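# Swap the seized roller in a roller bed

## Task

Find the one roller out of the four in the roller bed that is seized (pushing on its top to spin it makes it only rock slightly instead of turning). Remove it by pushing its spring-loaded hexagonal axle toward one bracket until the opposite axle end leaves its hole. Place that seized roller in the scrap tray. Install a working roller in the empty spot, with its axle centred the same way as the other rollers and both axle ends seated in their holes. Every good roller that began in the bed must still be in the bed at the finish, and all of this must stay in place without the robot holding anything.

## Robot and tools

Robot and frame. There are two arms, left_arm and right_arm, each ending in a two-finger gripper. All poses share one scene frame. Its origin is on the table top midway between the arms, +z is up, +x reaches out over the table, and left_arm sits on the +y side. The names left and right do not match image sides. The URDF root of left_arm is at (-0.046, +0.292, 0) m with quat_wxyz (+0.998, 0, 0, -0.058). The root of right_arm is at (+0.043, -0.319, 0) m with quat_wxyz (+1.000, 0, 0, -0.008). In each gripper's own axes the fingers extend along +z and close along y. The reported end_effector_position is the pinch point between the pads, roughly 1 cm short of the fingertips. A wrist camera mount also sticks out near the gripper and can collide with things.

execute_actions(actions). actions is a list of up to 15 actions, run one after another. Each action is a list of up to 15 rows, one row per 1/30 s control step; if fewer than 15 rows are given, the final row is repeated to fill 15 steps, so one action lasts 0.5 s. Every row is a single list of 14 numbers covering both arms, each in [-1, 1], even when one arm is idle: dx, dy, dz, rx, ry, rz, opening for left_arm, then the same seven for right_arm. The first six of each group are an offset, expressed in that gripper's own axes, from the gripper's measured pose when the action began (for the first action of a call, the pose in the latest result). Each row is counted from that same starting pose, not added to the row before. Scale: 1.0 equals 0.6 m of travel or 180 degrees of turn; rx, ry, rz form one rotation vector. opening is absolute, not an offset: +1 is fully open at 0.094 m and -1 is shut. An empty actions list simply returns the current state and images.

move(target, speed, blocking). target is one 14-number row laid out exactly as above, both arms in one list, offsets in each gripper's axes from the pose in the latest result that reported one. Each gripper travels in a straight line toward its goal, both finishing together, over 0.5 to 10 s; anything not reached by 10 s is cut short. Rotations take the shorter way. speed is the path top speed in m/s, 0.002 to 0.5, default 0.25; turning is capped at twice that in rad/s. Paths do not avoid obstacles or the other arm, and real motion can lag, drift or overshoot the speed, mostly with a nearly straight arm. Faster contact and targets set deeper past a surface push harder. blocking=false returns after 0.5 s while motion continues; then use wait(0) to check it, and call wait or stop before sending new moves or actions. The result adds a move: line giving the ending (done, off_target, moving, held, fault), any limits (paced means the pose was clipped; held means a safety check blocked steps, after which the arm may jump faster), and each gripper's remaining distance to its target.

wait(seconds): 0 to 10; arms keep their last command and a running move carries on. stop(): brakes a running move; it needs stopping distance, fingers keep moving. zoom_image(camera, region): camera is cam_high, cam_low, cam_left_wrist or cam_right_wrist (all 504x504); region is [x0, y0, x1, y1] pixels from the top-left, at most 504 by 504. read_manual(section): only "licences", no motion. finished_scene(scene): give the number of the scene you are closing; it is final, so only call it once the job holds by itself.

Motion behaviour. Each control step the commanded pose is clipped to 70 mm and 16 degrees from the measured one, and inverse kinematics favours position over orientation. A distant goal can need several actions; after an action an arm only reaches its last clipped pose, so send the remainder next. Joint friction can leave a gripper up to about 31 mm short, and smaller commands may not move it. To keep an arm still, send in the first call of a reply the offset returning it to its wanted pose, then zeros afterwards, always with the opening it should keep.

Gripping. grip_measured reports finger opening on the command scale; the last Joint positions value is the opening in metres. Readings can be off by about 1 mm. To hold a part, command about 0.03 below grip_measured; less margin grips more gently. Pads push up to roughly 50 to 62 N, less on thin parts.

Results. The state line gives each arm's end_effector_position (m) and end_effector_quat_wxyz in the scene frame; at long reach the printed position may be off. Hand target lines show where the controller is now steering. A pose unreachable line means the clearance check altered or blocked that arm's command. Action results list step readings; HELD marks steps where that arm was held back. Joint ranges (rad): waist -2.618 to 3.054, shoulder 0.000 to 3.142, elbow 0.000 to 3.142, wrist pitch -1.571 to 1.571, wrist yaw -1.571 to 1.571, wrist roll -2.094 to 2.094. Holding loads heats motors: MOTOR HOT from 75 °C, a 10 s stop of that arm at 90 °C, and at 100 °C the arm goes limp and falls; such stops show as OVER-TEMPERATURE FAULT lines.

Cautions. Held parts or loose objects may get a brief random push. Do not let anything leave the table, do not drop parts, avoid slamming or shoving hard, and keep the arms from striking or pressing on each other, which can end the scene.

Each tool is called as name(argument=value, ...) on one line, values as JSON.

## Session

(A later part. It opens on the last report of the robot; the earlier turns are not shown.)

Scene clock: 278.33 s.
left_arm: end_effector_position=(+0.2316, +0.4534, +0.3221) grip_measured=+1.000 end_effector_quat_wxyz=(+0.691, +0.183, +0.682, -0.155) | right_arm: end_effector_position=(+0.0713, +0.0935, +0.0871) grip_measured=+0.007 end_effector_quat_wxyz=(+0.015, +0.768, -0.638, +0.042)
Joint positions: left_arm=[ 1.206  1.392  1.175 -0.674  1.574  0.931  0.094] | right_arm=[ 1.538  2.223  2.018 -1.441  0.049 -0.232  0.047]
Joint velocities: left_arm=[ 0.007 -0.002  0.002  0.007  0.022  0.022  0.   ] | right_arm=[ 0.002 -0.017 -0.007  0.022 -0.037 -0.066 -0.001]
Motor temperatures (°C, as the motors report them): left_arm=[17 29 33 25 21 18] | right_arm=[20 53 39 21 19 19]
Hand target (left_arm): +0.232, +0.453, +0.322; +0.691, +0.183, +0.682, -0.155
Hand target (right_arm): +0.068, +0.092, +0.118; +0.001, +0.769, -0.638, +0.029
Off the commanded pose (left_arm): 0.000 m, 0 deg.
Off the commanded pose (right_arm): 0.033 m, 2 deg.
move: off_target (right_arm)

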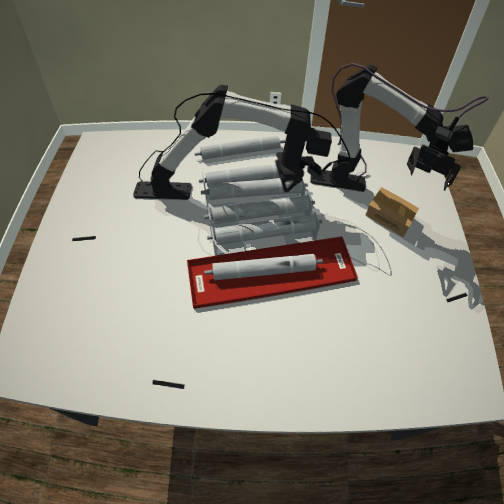

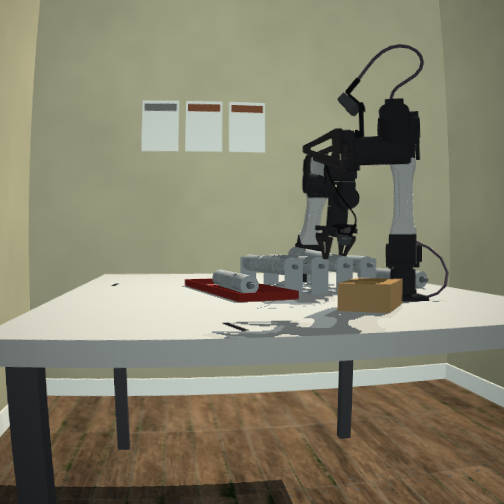

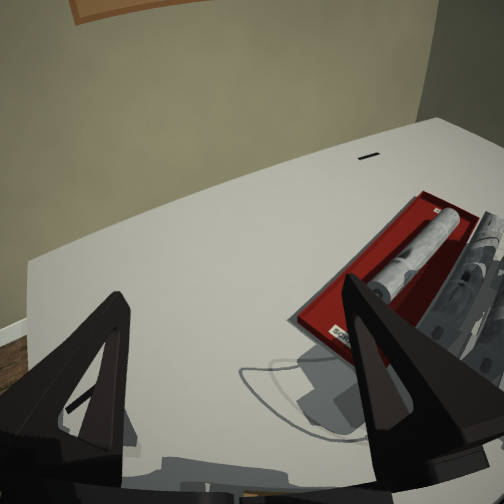

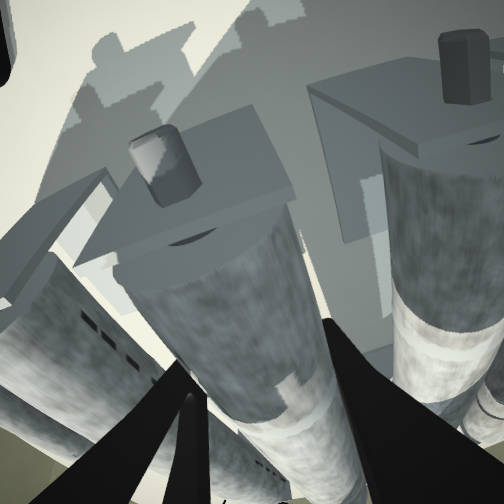

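In. Now go to the stub.

move(target=[0,0,0,0,0,0,1,0,0,0,0,0,0,0.5], speed=0.05)

move(target=[0,0,0,0,0,0,1,0,0,-0.08,0,-0.03,0,0.5], speed=0.05)

move(target=[0,0,0,0,0,0,1,-0.14,0,0,0,0,0,-0.3], speed=0.05)

move(target=[0,0,0,0,0,0,1,0,0,0.09,0,0,0,-0.3], speed=0.03)

zoom_image(camera="cam_high", region=[180,120,340,260])

Scene clock: 284.83 s.
left_arm: end_effector_position=(+0.2316, +0.4534, +0.3221) grip_measured=+1.000 end_effector_quat_wxyz=(+0.691, +0.183, +0.682, -0.155) | right_arm: end_effector_position=(+0.0713, +0.0935, +0.0865) grip_measured=+0.498 end_effector_quat_wxyz=(+0.016, +0.768, -0.638, +0.043)
Joint positions: left_arm=[ 1.206  1.392  1.175 -0.674  1.574  0.931  0.094] | right_arm=[ 1.538  2.225  2.018 -1.441  0.049 -0.232  0.07 ]
Joint velocities: left_arm=[-0.017 -0.002 -0.017 -0.022 -0.007 -0.037  0.   ] | right_arm=[ 0.017 -0.002  0.002  0.066 -0.081 -0.022 -0.001]
Motor temperatures (°C, as the motors report them): left_arm=[17 29 33 25 21 18] | right_arm=[20 56 40 21 19 19]
Hand target (left_arm): +0.232, +0.453, +0.322; +0.691, +0.183, +0.682, -0.155
Hand target (right_arm): +0.071, +0.093, +0.087; +0.015, +0.768, -0.638, +0.042
Off the commanded pose (left_arm): 0.000 m, 0 deg.
Off the commanded pose (right_arm): 0.001 m, 0 deg.
move: done

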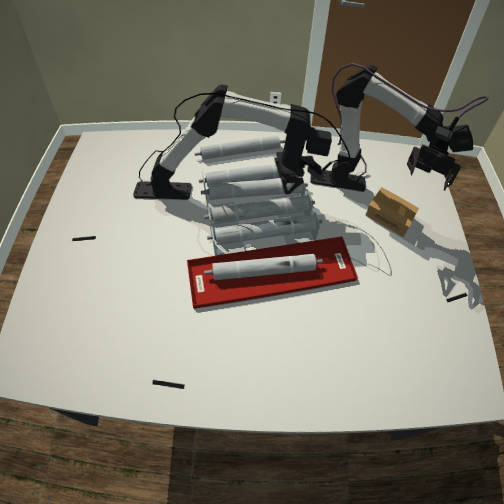

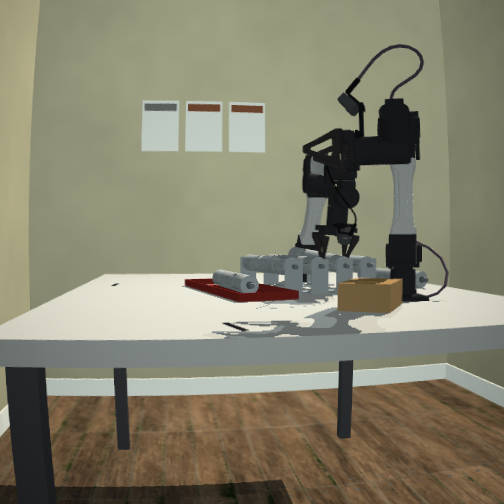

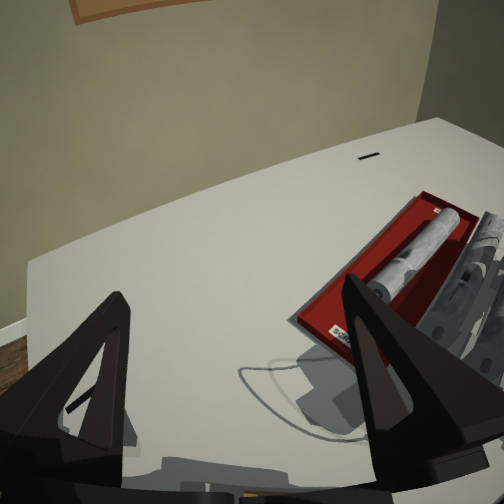

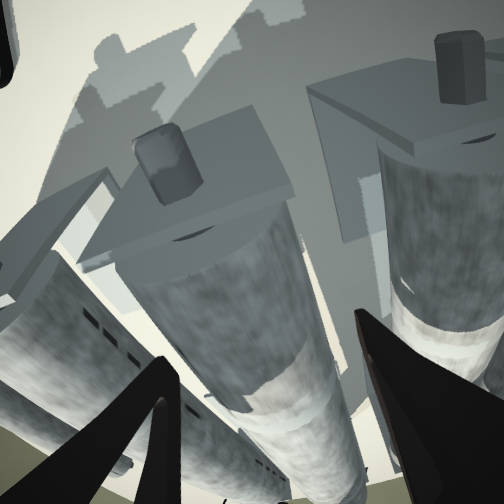

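Scene clock: 286.13 s.
left_arm: end_effector_position=(+0.2316, +0.4534, +0.3221) grip_measured=+1.000 end_effector_quat_wxyz=(+0.691, +0.183, +0.682, -0.155) | right_arm: end_effector_position=(+0.0686, +0.0992, +0.1282) grip_measured=+0.498 end_effector_quat_wxyz=(-0.015, +0.769, -0.639, +0.009)
Joint positions: left_arm=[ 1.206  1.392  1.175 -0.674  1.574  0.931  0.094] | right_arm=[ 1.538  2.162  2.086 -1.481  0.032 -0.233  0.07 ]
Joint velocities: left_arm=[-0.017  0.002  0.002  0.007  0.007  0.022  0.   ] | right_arm=[-0.012 -0.002  0.002 -0.037 -0.022  0.066  0.001]
Motor temperatures (°C, as the motors report them): left_arm=[17 29 33 25 21 18] | right_arm=[20 56 40 21 19 19]
Hand target (left_arm): +0.232, +0.453, +0.322; +0.691, +0.183, +0.682, -0.155
Hand target (right_arm): +0.068, +0.098, +0.134; -0.014, +0.770, -0.638, +0.006
Off the commanded pose (left_arm): 0.000 m, 0 deg.
Off the commanded pose (right_arm): 0.006 m, 0 deg.
move: done

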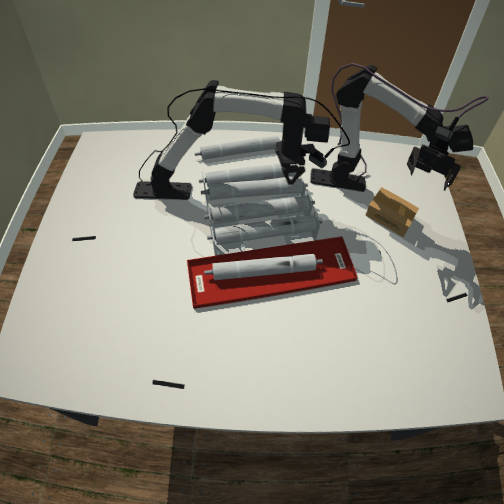

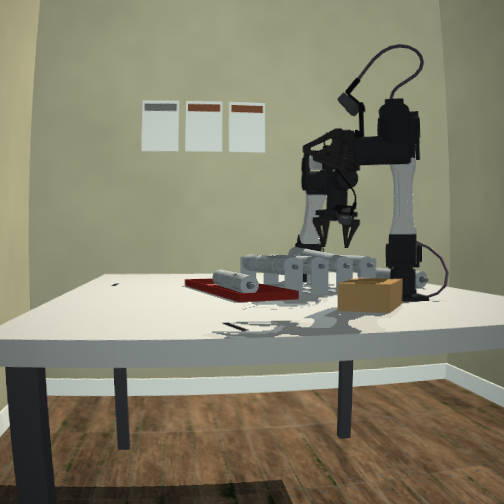

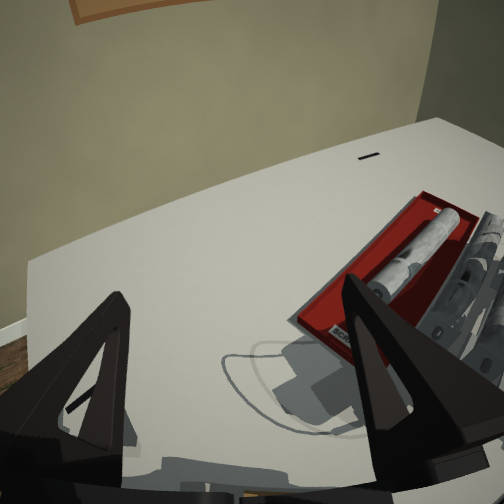

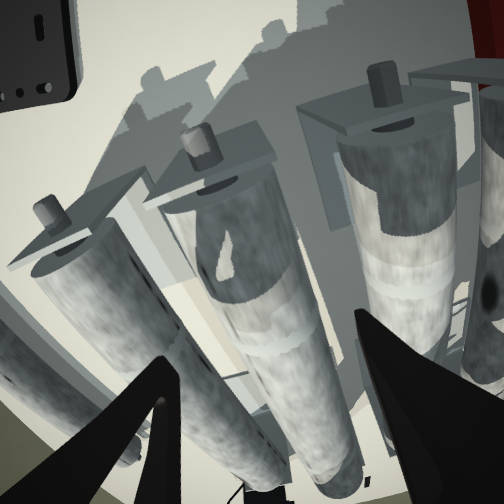

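Scene clock: 288.07 s.
left_arm: end_effector_position=(+0.2316, +0.4534, +0.3221) grip_measured=+1.000 end_effector_quat_wxyz=(+0.691, +0.183, +0.682, -0.155) | right_arm: end_effector_position=(+0.0547, +0.1823, +0.1334) grip_measured=-0.298 end_effector_quat_wxyz=(-0.079, +0.767, -0.635, -0.043)
Joint positions: left_arm=[ 1.206  1.392  1.175 -0.674  1.574  0.931  0.094] | right_arm=[ 1.574  2.462  2.612 -1.544  0.032 -0.204  0.033]
Joint velocities: left_arm=[-0.007 -0.022 -0.007 -0.007 -0.051 -0.022  0.   ] | right_arm=[-0.017 -0.007  0.012  0.037  0.022  0.037 -0.   ]
Motor temperatures (°C, as the motors report them): left_arm=[17 29 33 25 21 18] | right_arm=[20 56 40 21 19 19]
Hand target (left_arm): +0.232, +0.453, +0.322; +0.691, +0.183, +0.682, -0.155
Hand target (right_arm): +0.052, +0.182, +0.128; -0.073, +0.768, -0.635, -0.037
Off the commanded pose (left_arm): 0.000 m, 0 deg.
Off the commanded pose (right_arm): 0.005 m, 9 deg.
joint sent to its limit (right arm) — the command would take joint 4 (wrist pitch) past its lower limit, so that joint was sent only as far as its limit.
move: off_target (right_arm)

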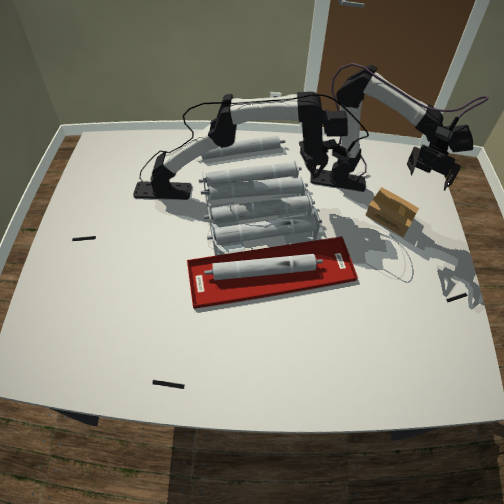

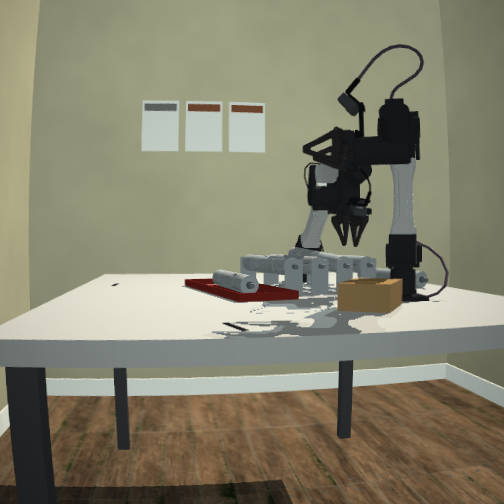

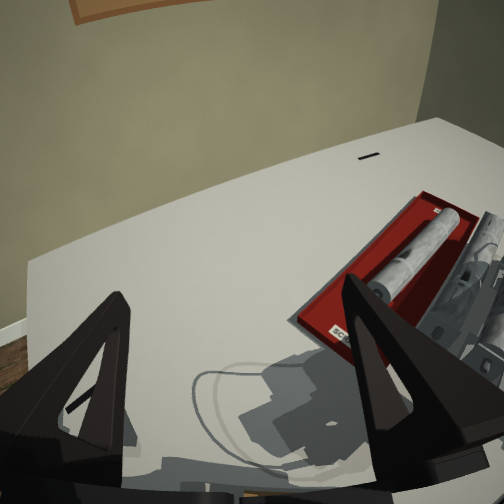

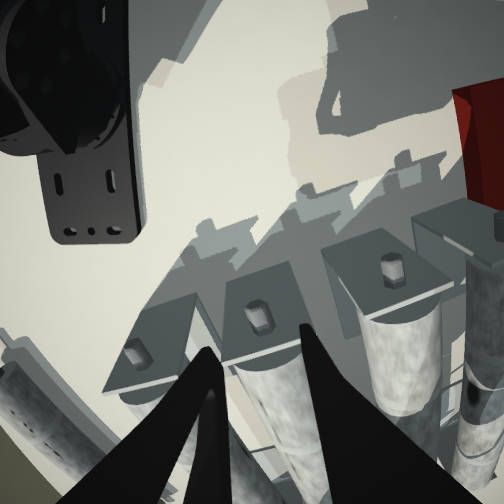

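Scene clock: 290.27 s.
left_arm: end_effector_position=(+0.2316, +0.4534, +0.3221) grip_measured=+1.000 end_effector_quat_wxyz=(+0.691, +0.183, +0.682, -0.155) | right_arm: end_effector_position=(+0.0548, +0.1920, +0.0834) grip_measured=-0.298 end_effector_quat_wxyz=(-0.079, +0.767, -0.635, -0.043)
Joint positions: left_arm=[ 1.206  1.392  1.175 -0.674  1.574  0.931  0.094] | right_arm=[ 1.574  2.424  2.336 -1.306  0.032 -0.204  0.033]
Joint velocities: left_arm=[-0.007 -0.007 -0.017  0.022 -0.037  0.066  0.   ] | right_arm=[ 0.007 -0.017 -0.007  0.022  0.037 -0.11  -0.   ]
Motor temperatures (°C, as the motors report them): left_arm=[17 29 34 25 21 18] | right_arm=[20 57 40 21 19 19]
Hand target (left_arm): +0.232, +0.453, +0.322; +0.691, +0.183, +0.682, -0.155
Hand target (right_arm): +0.057, +0.191, +0.080; -0.078, +0.767, -0.635, -0.042
Off the commanded pose (left_arm): 0.000 m, 0 deg.
Off the commanded pose (right_arm): 0.004 m, 0 deg.
move: done

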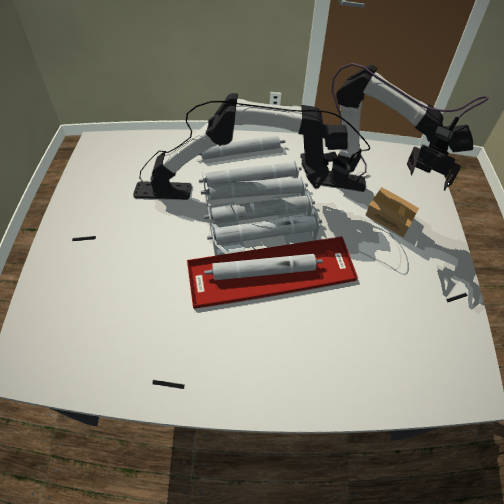

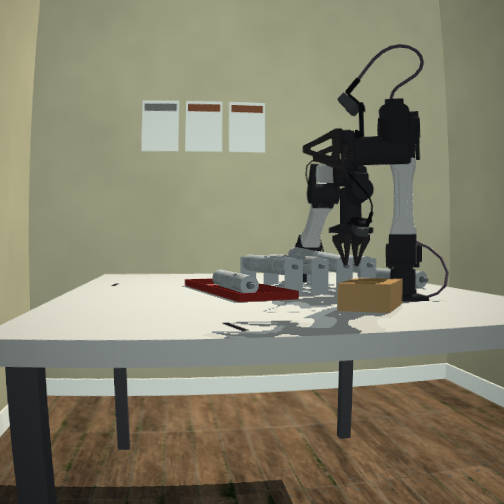

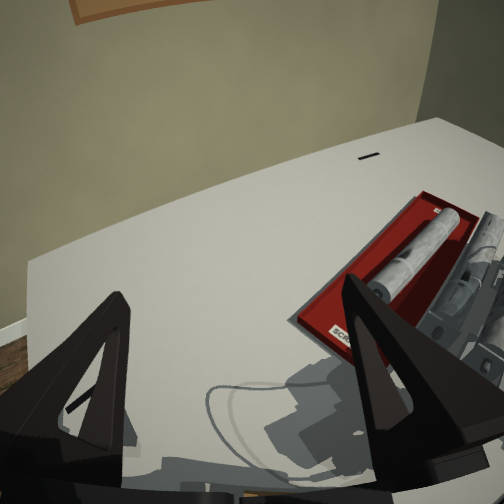

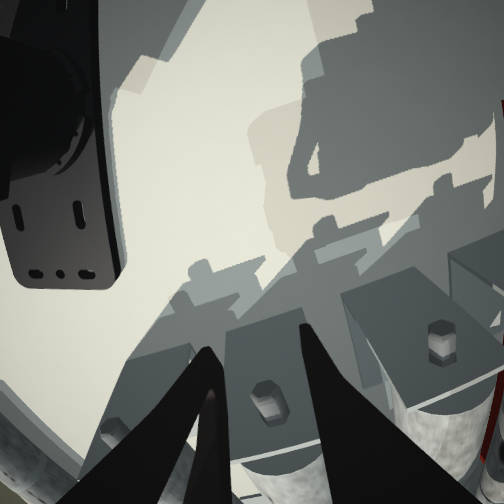

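Region (180, 120, 340, 260) of cam_high's 504x504 image, scaled by 3.150, with more detail than that image has; it fills the top 441 rows of this view, and the rest is white.

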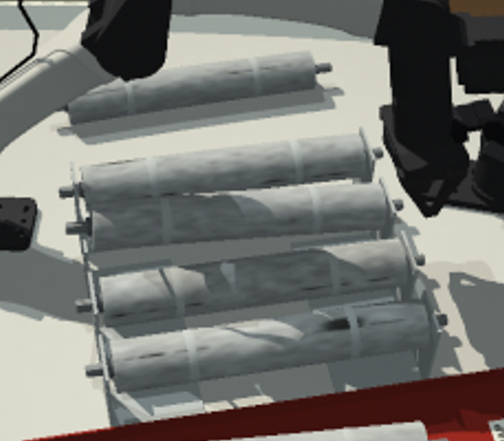

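move(target=[0,0,0,0,0,0,1,0.037,0,0,0,0.05,0,-0.3], speed=0.02)

move(target=[0,0,0,0,0,0,1,0,0,0,0,0,0,-1], speed=0.02)

move(target=[0,0,0,0,0,0,1,-0.06,0,0,0,0,0,-1], speed=0.015)

zoom_image(camera="cam_high", region=[180,120,340,260])

Scene clock: 298.03 s.
left_arm: end_effector_position=(+0.2316, +0.4534, +0.3221) grip_measured=+1.000 end_effector_quat_wxyz=(+0.691, +0.183, +0.682, -0.155) | right_arm: end_effector_position=(+0.0594, +0.1736, +0.0856) grip_measured=-0.298 end_effector_quat_wxyz=(-0.040, +0.768, -0.639, +0.006)
Joint positions: left_arm=[ 1.206  1.392  1.175 -0.674  1.574  0.931  0.094] | right_arm=[ 1.574  2.531  2.556 -1.541  0.06  -0.198  0.033]
Joint velocities: left_arm=[ 0.007 -0.012 -0.017 -0.007 -0.037  0.007  0.   ] | right_arm=[-0.002  0.007  0.012  0.007  0.051 -0.037 -0.   ]
Motor temperatures (°C, as the motors report them): left_arm=[17 29 34 25 21 18] | right_arm=[20 58 39 21 19 19]
Hand target (left_arm): +0.232, +0.453, +0.322; +0.691, +0.183, +0.682, -0.155
Hand target (right_arm): +0.059, +0.171, +0.080; -0.032, +0.767, -0.640, +0.016
Off the commanded pose (left_arm): 0.000 m, 0 deg.
Off the commanded pose (right_arm): 0.007 m, 2 deg.
joint sent to its limit (right arm) — the command would take joint 4 (wrist pitch) past its lower limit, so that joint was sent only as far as its limit.
move: done

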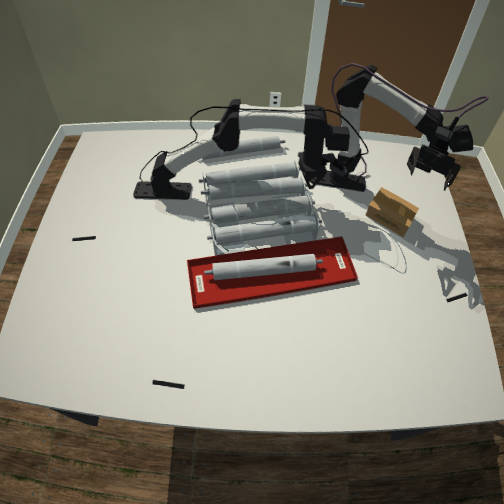

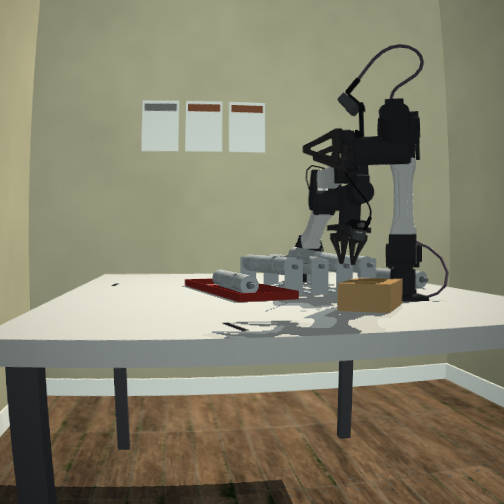

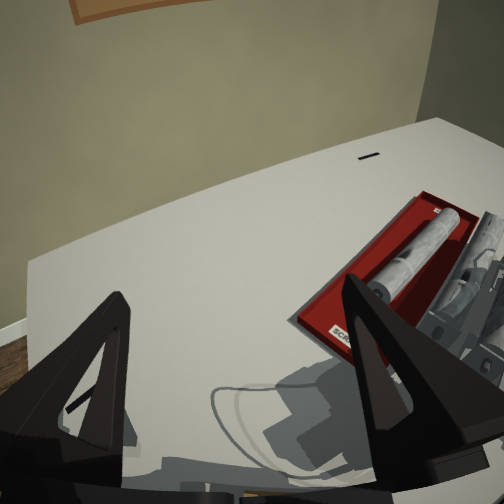

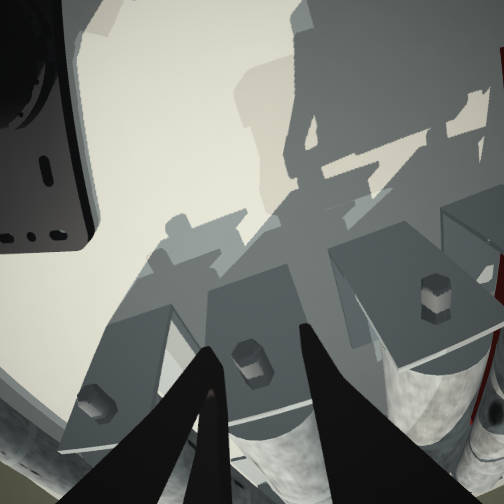

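Scene clock: 298.53 s.
left_arm: end_effector_position=(+0.2316, +0.4534, +0.3221) grip_measured=+1.000 end_effector_quat_wxyz=(+0.691, +0.183, +0.682, -0.155) | right_arm: end_effector_position=(+0.0554, +0.1728, +0.0871) grip_measured=-0.980 end_effector_quat_wxyz=(-0.038, +0.770, -0.637, +0.004)
Joint positions: left_arm=[ 1.206  1.392  1.175 -0.674  1.574  0.931  0.094] | right_arm=[ 1.579  2.528  2.556 -1.545  0.053 -0.198  0.001]
Joint velocities: left_arm=[-0.007 -0.002  0.012 -0.066  0.007 -0.007  0.   ] | right_arm=[ 0.022 -0.002 -0.002  0.037  0.037  0.051 -0.   ]
Motor temperatures (°C, as the motors report them): left_arm=[17 29 34 25 21 18] | right_arm=[20 58 39 21 19 19]
Hand target (left_arm): +0.232, +0.453, +0.322; +0.691, +0.183, +0.682, -0.155
Hand target (right_arm): +0.059, +0.174, +0.085; -0.040, +0.768, -0.639, +0.006
Off the commanded pose (left_arm): 0.000 m, 0 deg.
Off the commanded pose (right_arm): 0.004 m, 1 deg.
move: done

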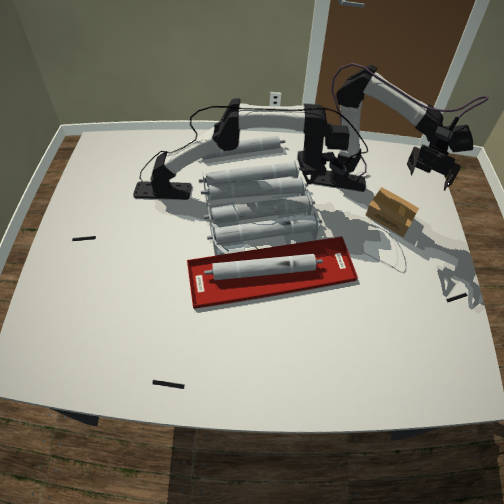

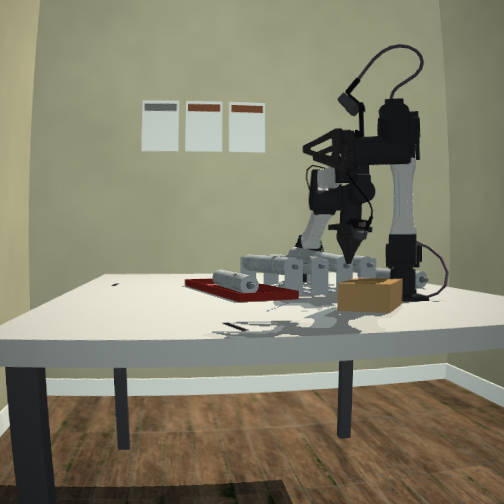

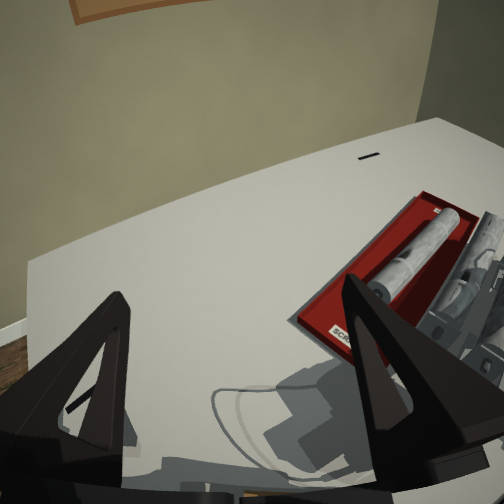

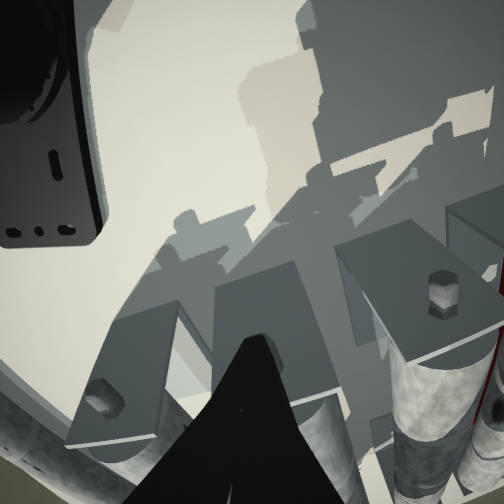

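Scene clock: 301.17 s.
left_arm: end_effector_position=(+0.2316, +0.4534, +0.3221) grip_measured=+1.000 end_effector_quat_wxyz=(+0.691, +0.183, +0.682, -0.155) | right_arm: end_effector_position=(+0.0529, +0.2089, +0.0947) grip_measured=-0.980 end_effector_quat_wxyz=(-0.086, +0.767, -0.634, -0.036)
Joint positions: left_arm=[ 1.206  1.392  1.175 -0.674  1.574  0.931  0.094] | right_arm=[ 1.585  2.642  2.795 -1.545  0.053 -0.196  0.001]
Joint velocities: left_arm=[ 0.017 -0.012  0.012 -0.022  0.066 -0.007  0.   ] | right_arm=[-0.022  0.002 -0.007  0.022 -0.007  0.022 -0.001]
Motor temperatures (°C, as the motors report them): left_arm=[17 29 34 25 21 18] | right_arm=[20 58 39 21 19 19]
Hand target (left_arm): +0.232, +0.453, +0.322; +0.691, +0.183, +0.682, -0.155
Hand target (right_arm): +0.048, +0.208, +0.088; -0.080, +0.769, -0.633, -0.030
Off the commanded pose (left_arm): 0.000 m, 0 deg.
Off the commanded pose (right_arm): 0.008 m, 7 deg.
joint sent to its limit (right arm) — the command would take joint 4 (wrist pitch) past its lower limit, so that joint was sent only as far as its limit.
move: off_target (right_arm)

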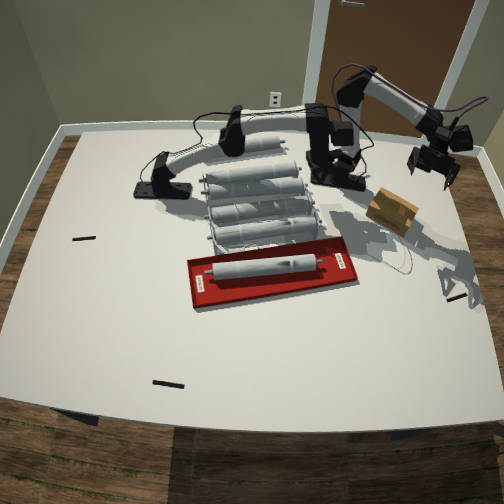

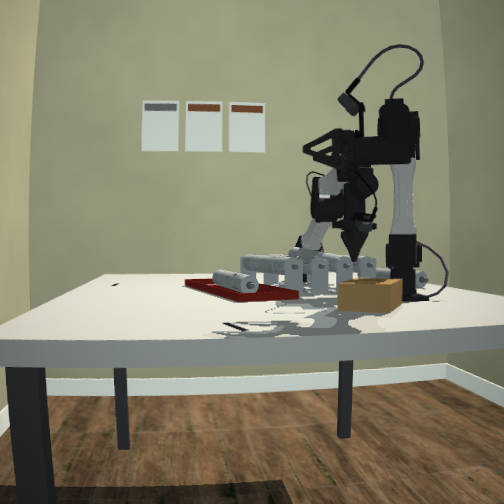

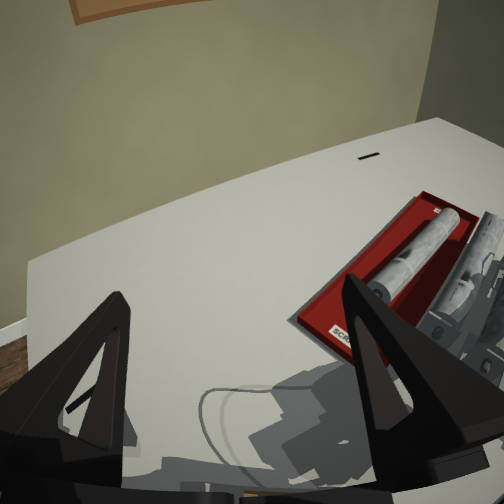

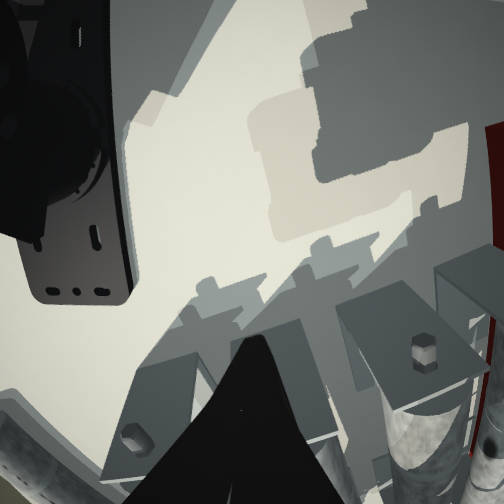

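Region (180, 120, 340, 260) of cam_high's 504x504 image, scaled by 3.150, with more detail than that image has; it fills the top 441 rows of this view, and the rest is white.

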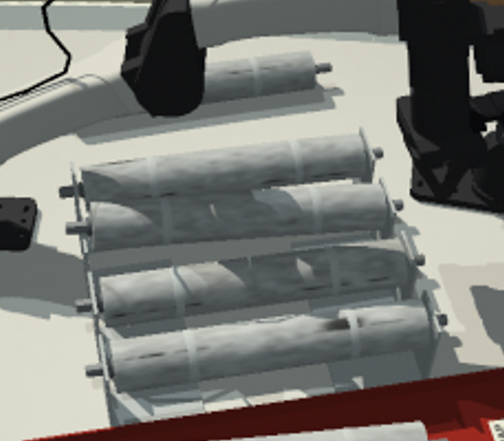

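Too high. Retry lower.

move(target=[0,0,0,0,0,0,1,0.07,0.005,0.03,0,0.05,0,-0.3], speed=0.02)

move(target=[0,0,0,0,0,0,1,0,0,0,0,0,0,-1], speed=0.02)

Scene clock: 307.40 s.
left_arm: end_effector_position=(+0.2316, +0.4534, +0.3221) grip_measured=+1.000 end_effector_quat_wxyz=(+0.691, +0.183, +0.682, -0.155) | right_arm: end_effector_position=(+0.0573, +0.1711, +0.0729) grip_measured=-0.302 end_effector_quat_wxyz=(-0.035, +0.770, -0.637, +0.023)
Joint positions: left_arm=[ 1.206  1.392  1.175 -0.674  1.574  0.931  0.094] | right_arm=[ 1.585  2.545  2.531 -1.531  0.079 -0.192  0.033]
Joint velocities: left_arm=[ 0.012 -0.017  0.007  0.051  0.037  0.007  0.   ] | right_arm=[ 0.002 -0.002  0.007 -0.037  0.051 -0.022  0.   ]
Motor temperatures (°C, as the motors report them): left_arm=[17 29 34 25 21 18] | right_arm=[20 60 38 21 19 19]
Hand target (left_arm): +0.232, +0.453, +0.322; +0.691, +0.183, +0.682, -0.155
Hand target (right_arm): +0.060, +0.170, +0.070; -0.036, +0.767, -0.640, +0.026
Off the commanded pose (left_arm): 0.000 m, 0 deg.
Off the commanded pose (right_arm): 0.003 m, 0 deg.
move: done

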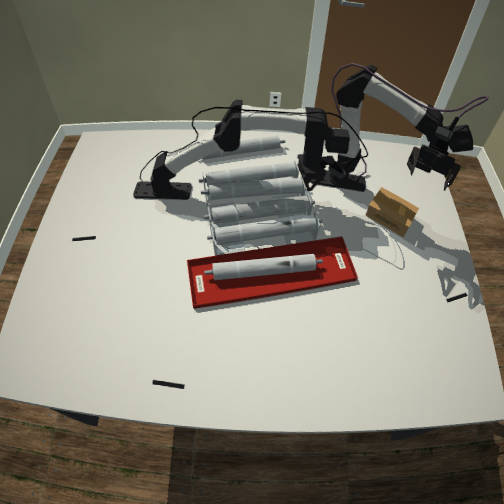

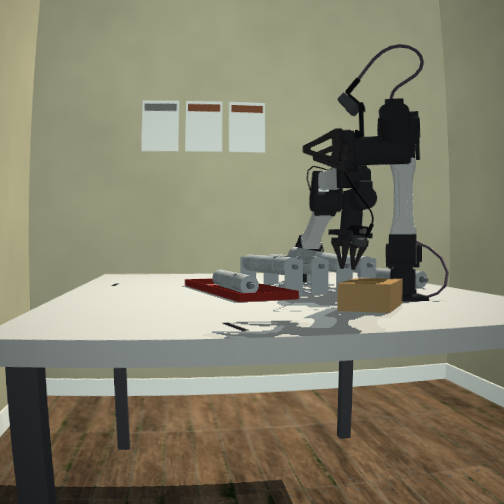

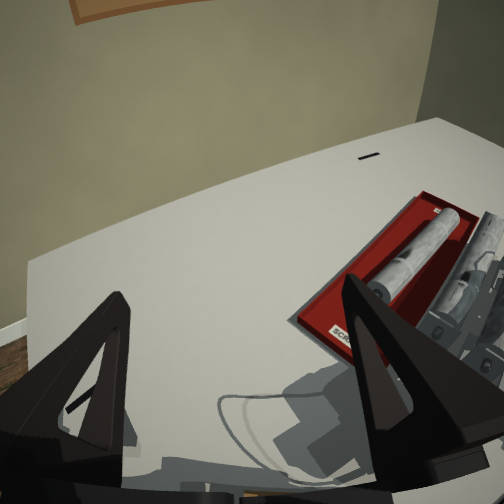

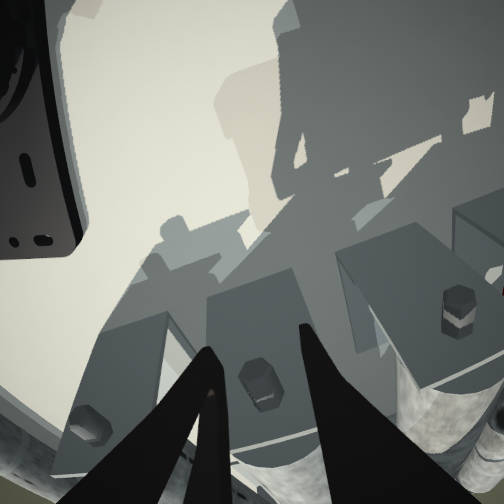

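Scene clock: 307.90 s.
left_arm: end_effector_position=(+0.2316, +0.4534, +0.3221) grip_measured=+1.000 end_effector_quat_wxyz=(+0.691, +0.183, +0.682, -0.155) | right_arm: end_effector_position=(+0.0546, +0.1707, +0.0728) grip_measured=-0.782 end_effector_quat_wxyz=(-0.032, +0.771, -0.636, +0.020)
Joint positions: left_arm=[ 1.206  1.392  1.175 -0.674  1.574  0.931  0.094] | right_arm=[ 1.587  2.545  2.531 -1.533  0.072 -0.193  0.01 ]
Joint velocities: left_arm=[-0.017 -0.012  0.007  0.037 -0.007 -0.066  0.   ] | right_arm=[ 0.017  0.017 -0.002 -0.037 -0.022  0.007 -0.001]
Motor temperatures (°C, as the motors report them): left_arm=[17 29 34 25 21 18] | right_arm=[20 60 38 21 19 19]
Hand target (left_arm): +0.232, +0.453, +0.322; +0.691, +0.183, +0.682, -0.155
Hand target (right_arm): +0.057, +0.171, +0.073; -0.035, +0.770, -0.637, +0.022
Off the commanded pose (left_arm): 0.000 m, 0 deg.
Off the commanded pose (right_arm): 0.003 m, 0 deg.
move: done

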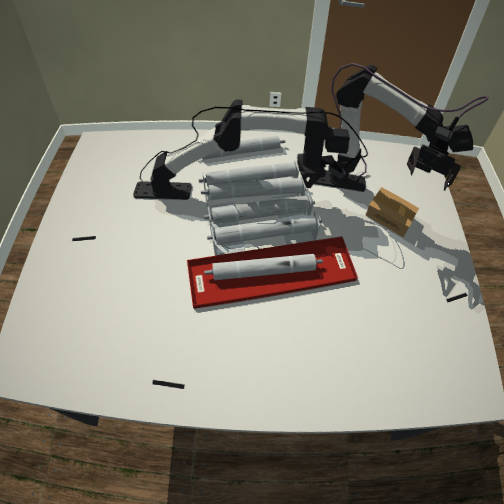

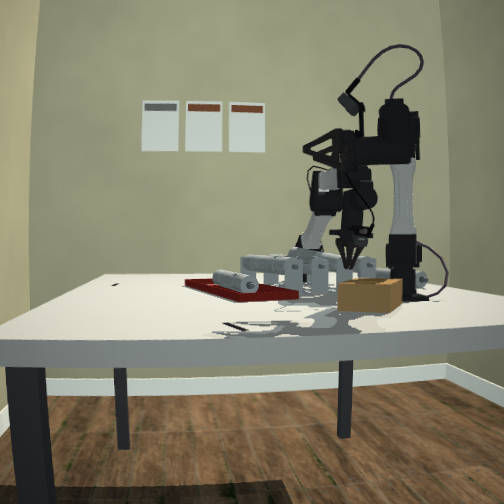

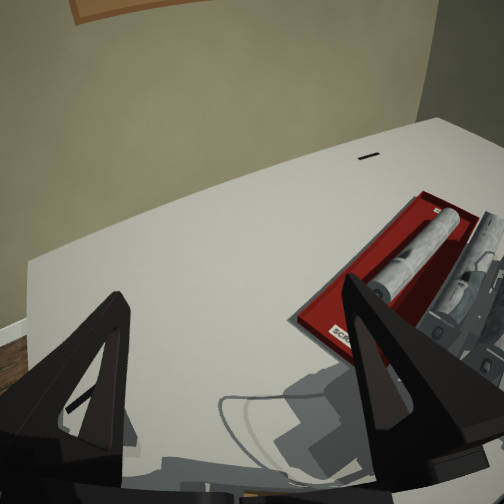

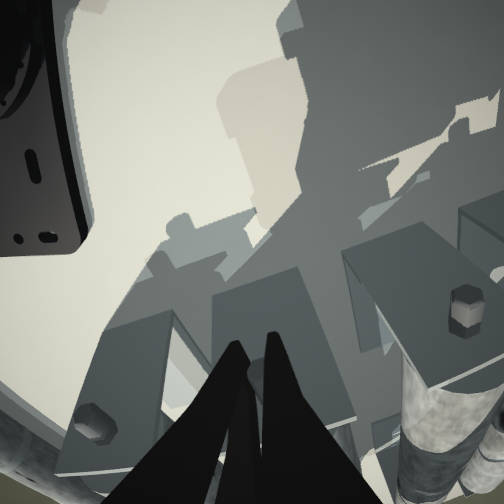

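move(target=[0,0,0,0,0,0,1,-0.06,0,0,0,0,0,-1], speed=0.015)

zoom_image(camera="cam_high", region=[180,120,340,260])

Scene clock: 312.17 s.
left_arm: end_effector_position=(+0.2316, +0.4534, +0.3221) grip_measured=+1.000 end_effector_quat_wxyz=(+0.691, +0.183, +0.682, -0.155) | right_arm: end_effector_position=(+0.0504, +0.1972, +0.0792) grip_measured=-0.794 end_effector_quat_wxyz=(-0.064, +0.769, -0.635, -0.008)
Joint positions: left_arm=[ 1.206  1.392  1.175 -0.674  1.574  0.931  0.094] | right_arm=[ 1.595  2.643  2.741 -1.56   0.071 -0.186  0.01 ]
Joint velocities: left_arm=[-0.002 -0.012 -0.002 -0.007 -0.037  0.022  0.   ] | right_arm=[ 0.002 -0.002 -0.017 -0.066 -0.022  0.037 -0.002]
Motor temperatures (°C, as the motors report them): left_arm=[17 29 34 25 21 18] | right_arm=[20 60 38 21 19 19]
Hand target (left_arm): +0.232, +0.453, +0.322; +0.691, +0.183, +0.682, -0.155
Hand target (right_arm): +0.047, +0.205, +0.073; -0.071, +0.771, -0.632, -0.012
Off the commanded pose (left_arm): 0.000 m, 0 deg.
Off the commanded pose (right_arm): 0.011 m, 5 deg.
joint sent to its limit (right arm) — the command would take joint 4 (wrist pitch) past its lower limit, so that joint was sent only as far as its limit.
move: off_target (right_arm)

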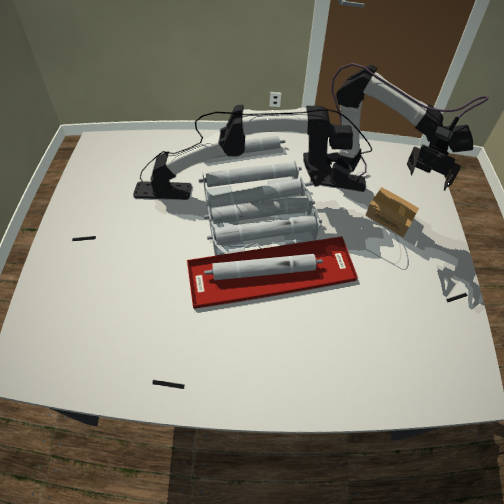

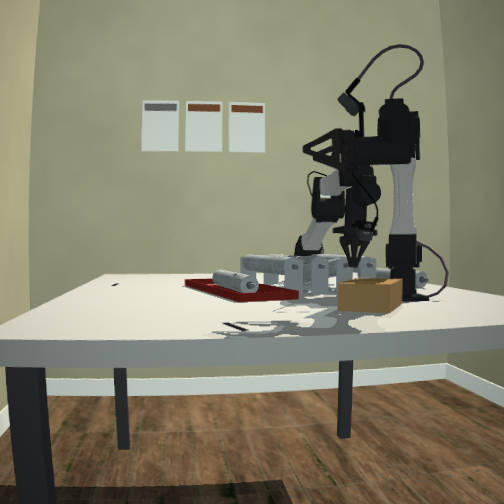

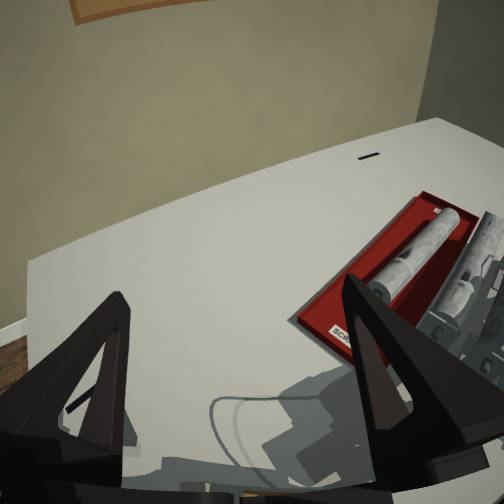

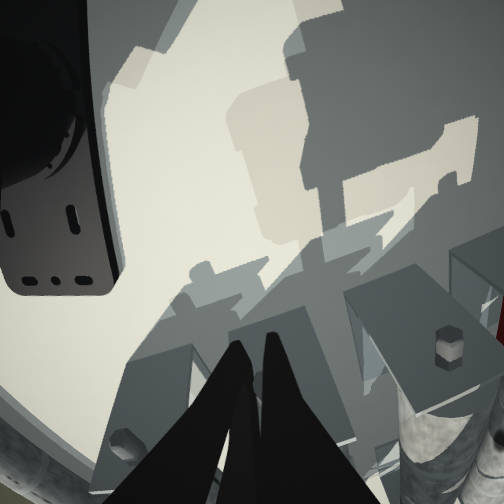

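Region (180, 120, 340, 260) of cam_high's 504x504 image, scaled by 3.150, with more detail than that image has; it fills the top 441 rows of this view, and the rest is white.

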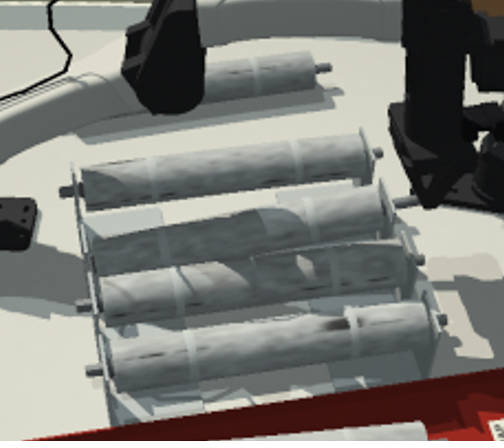

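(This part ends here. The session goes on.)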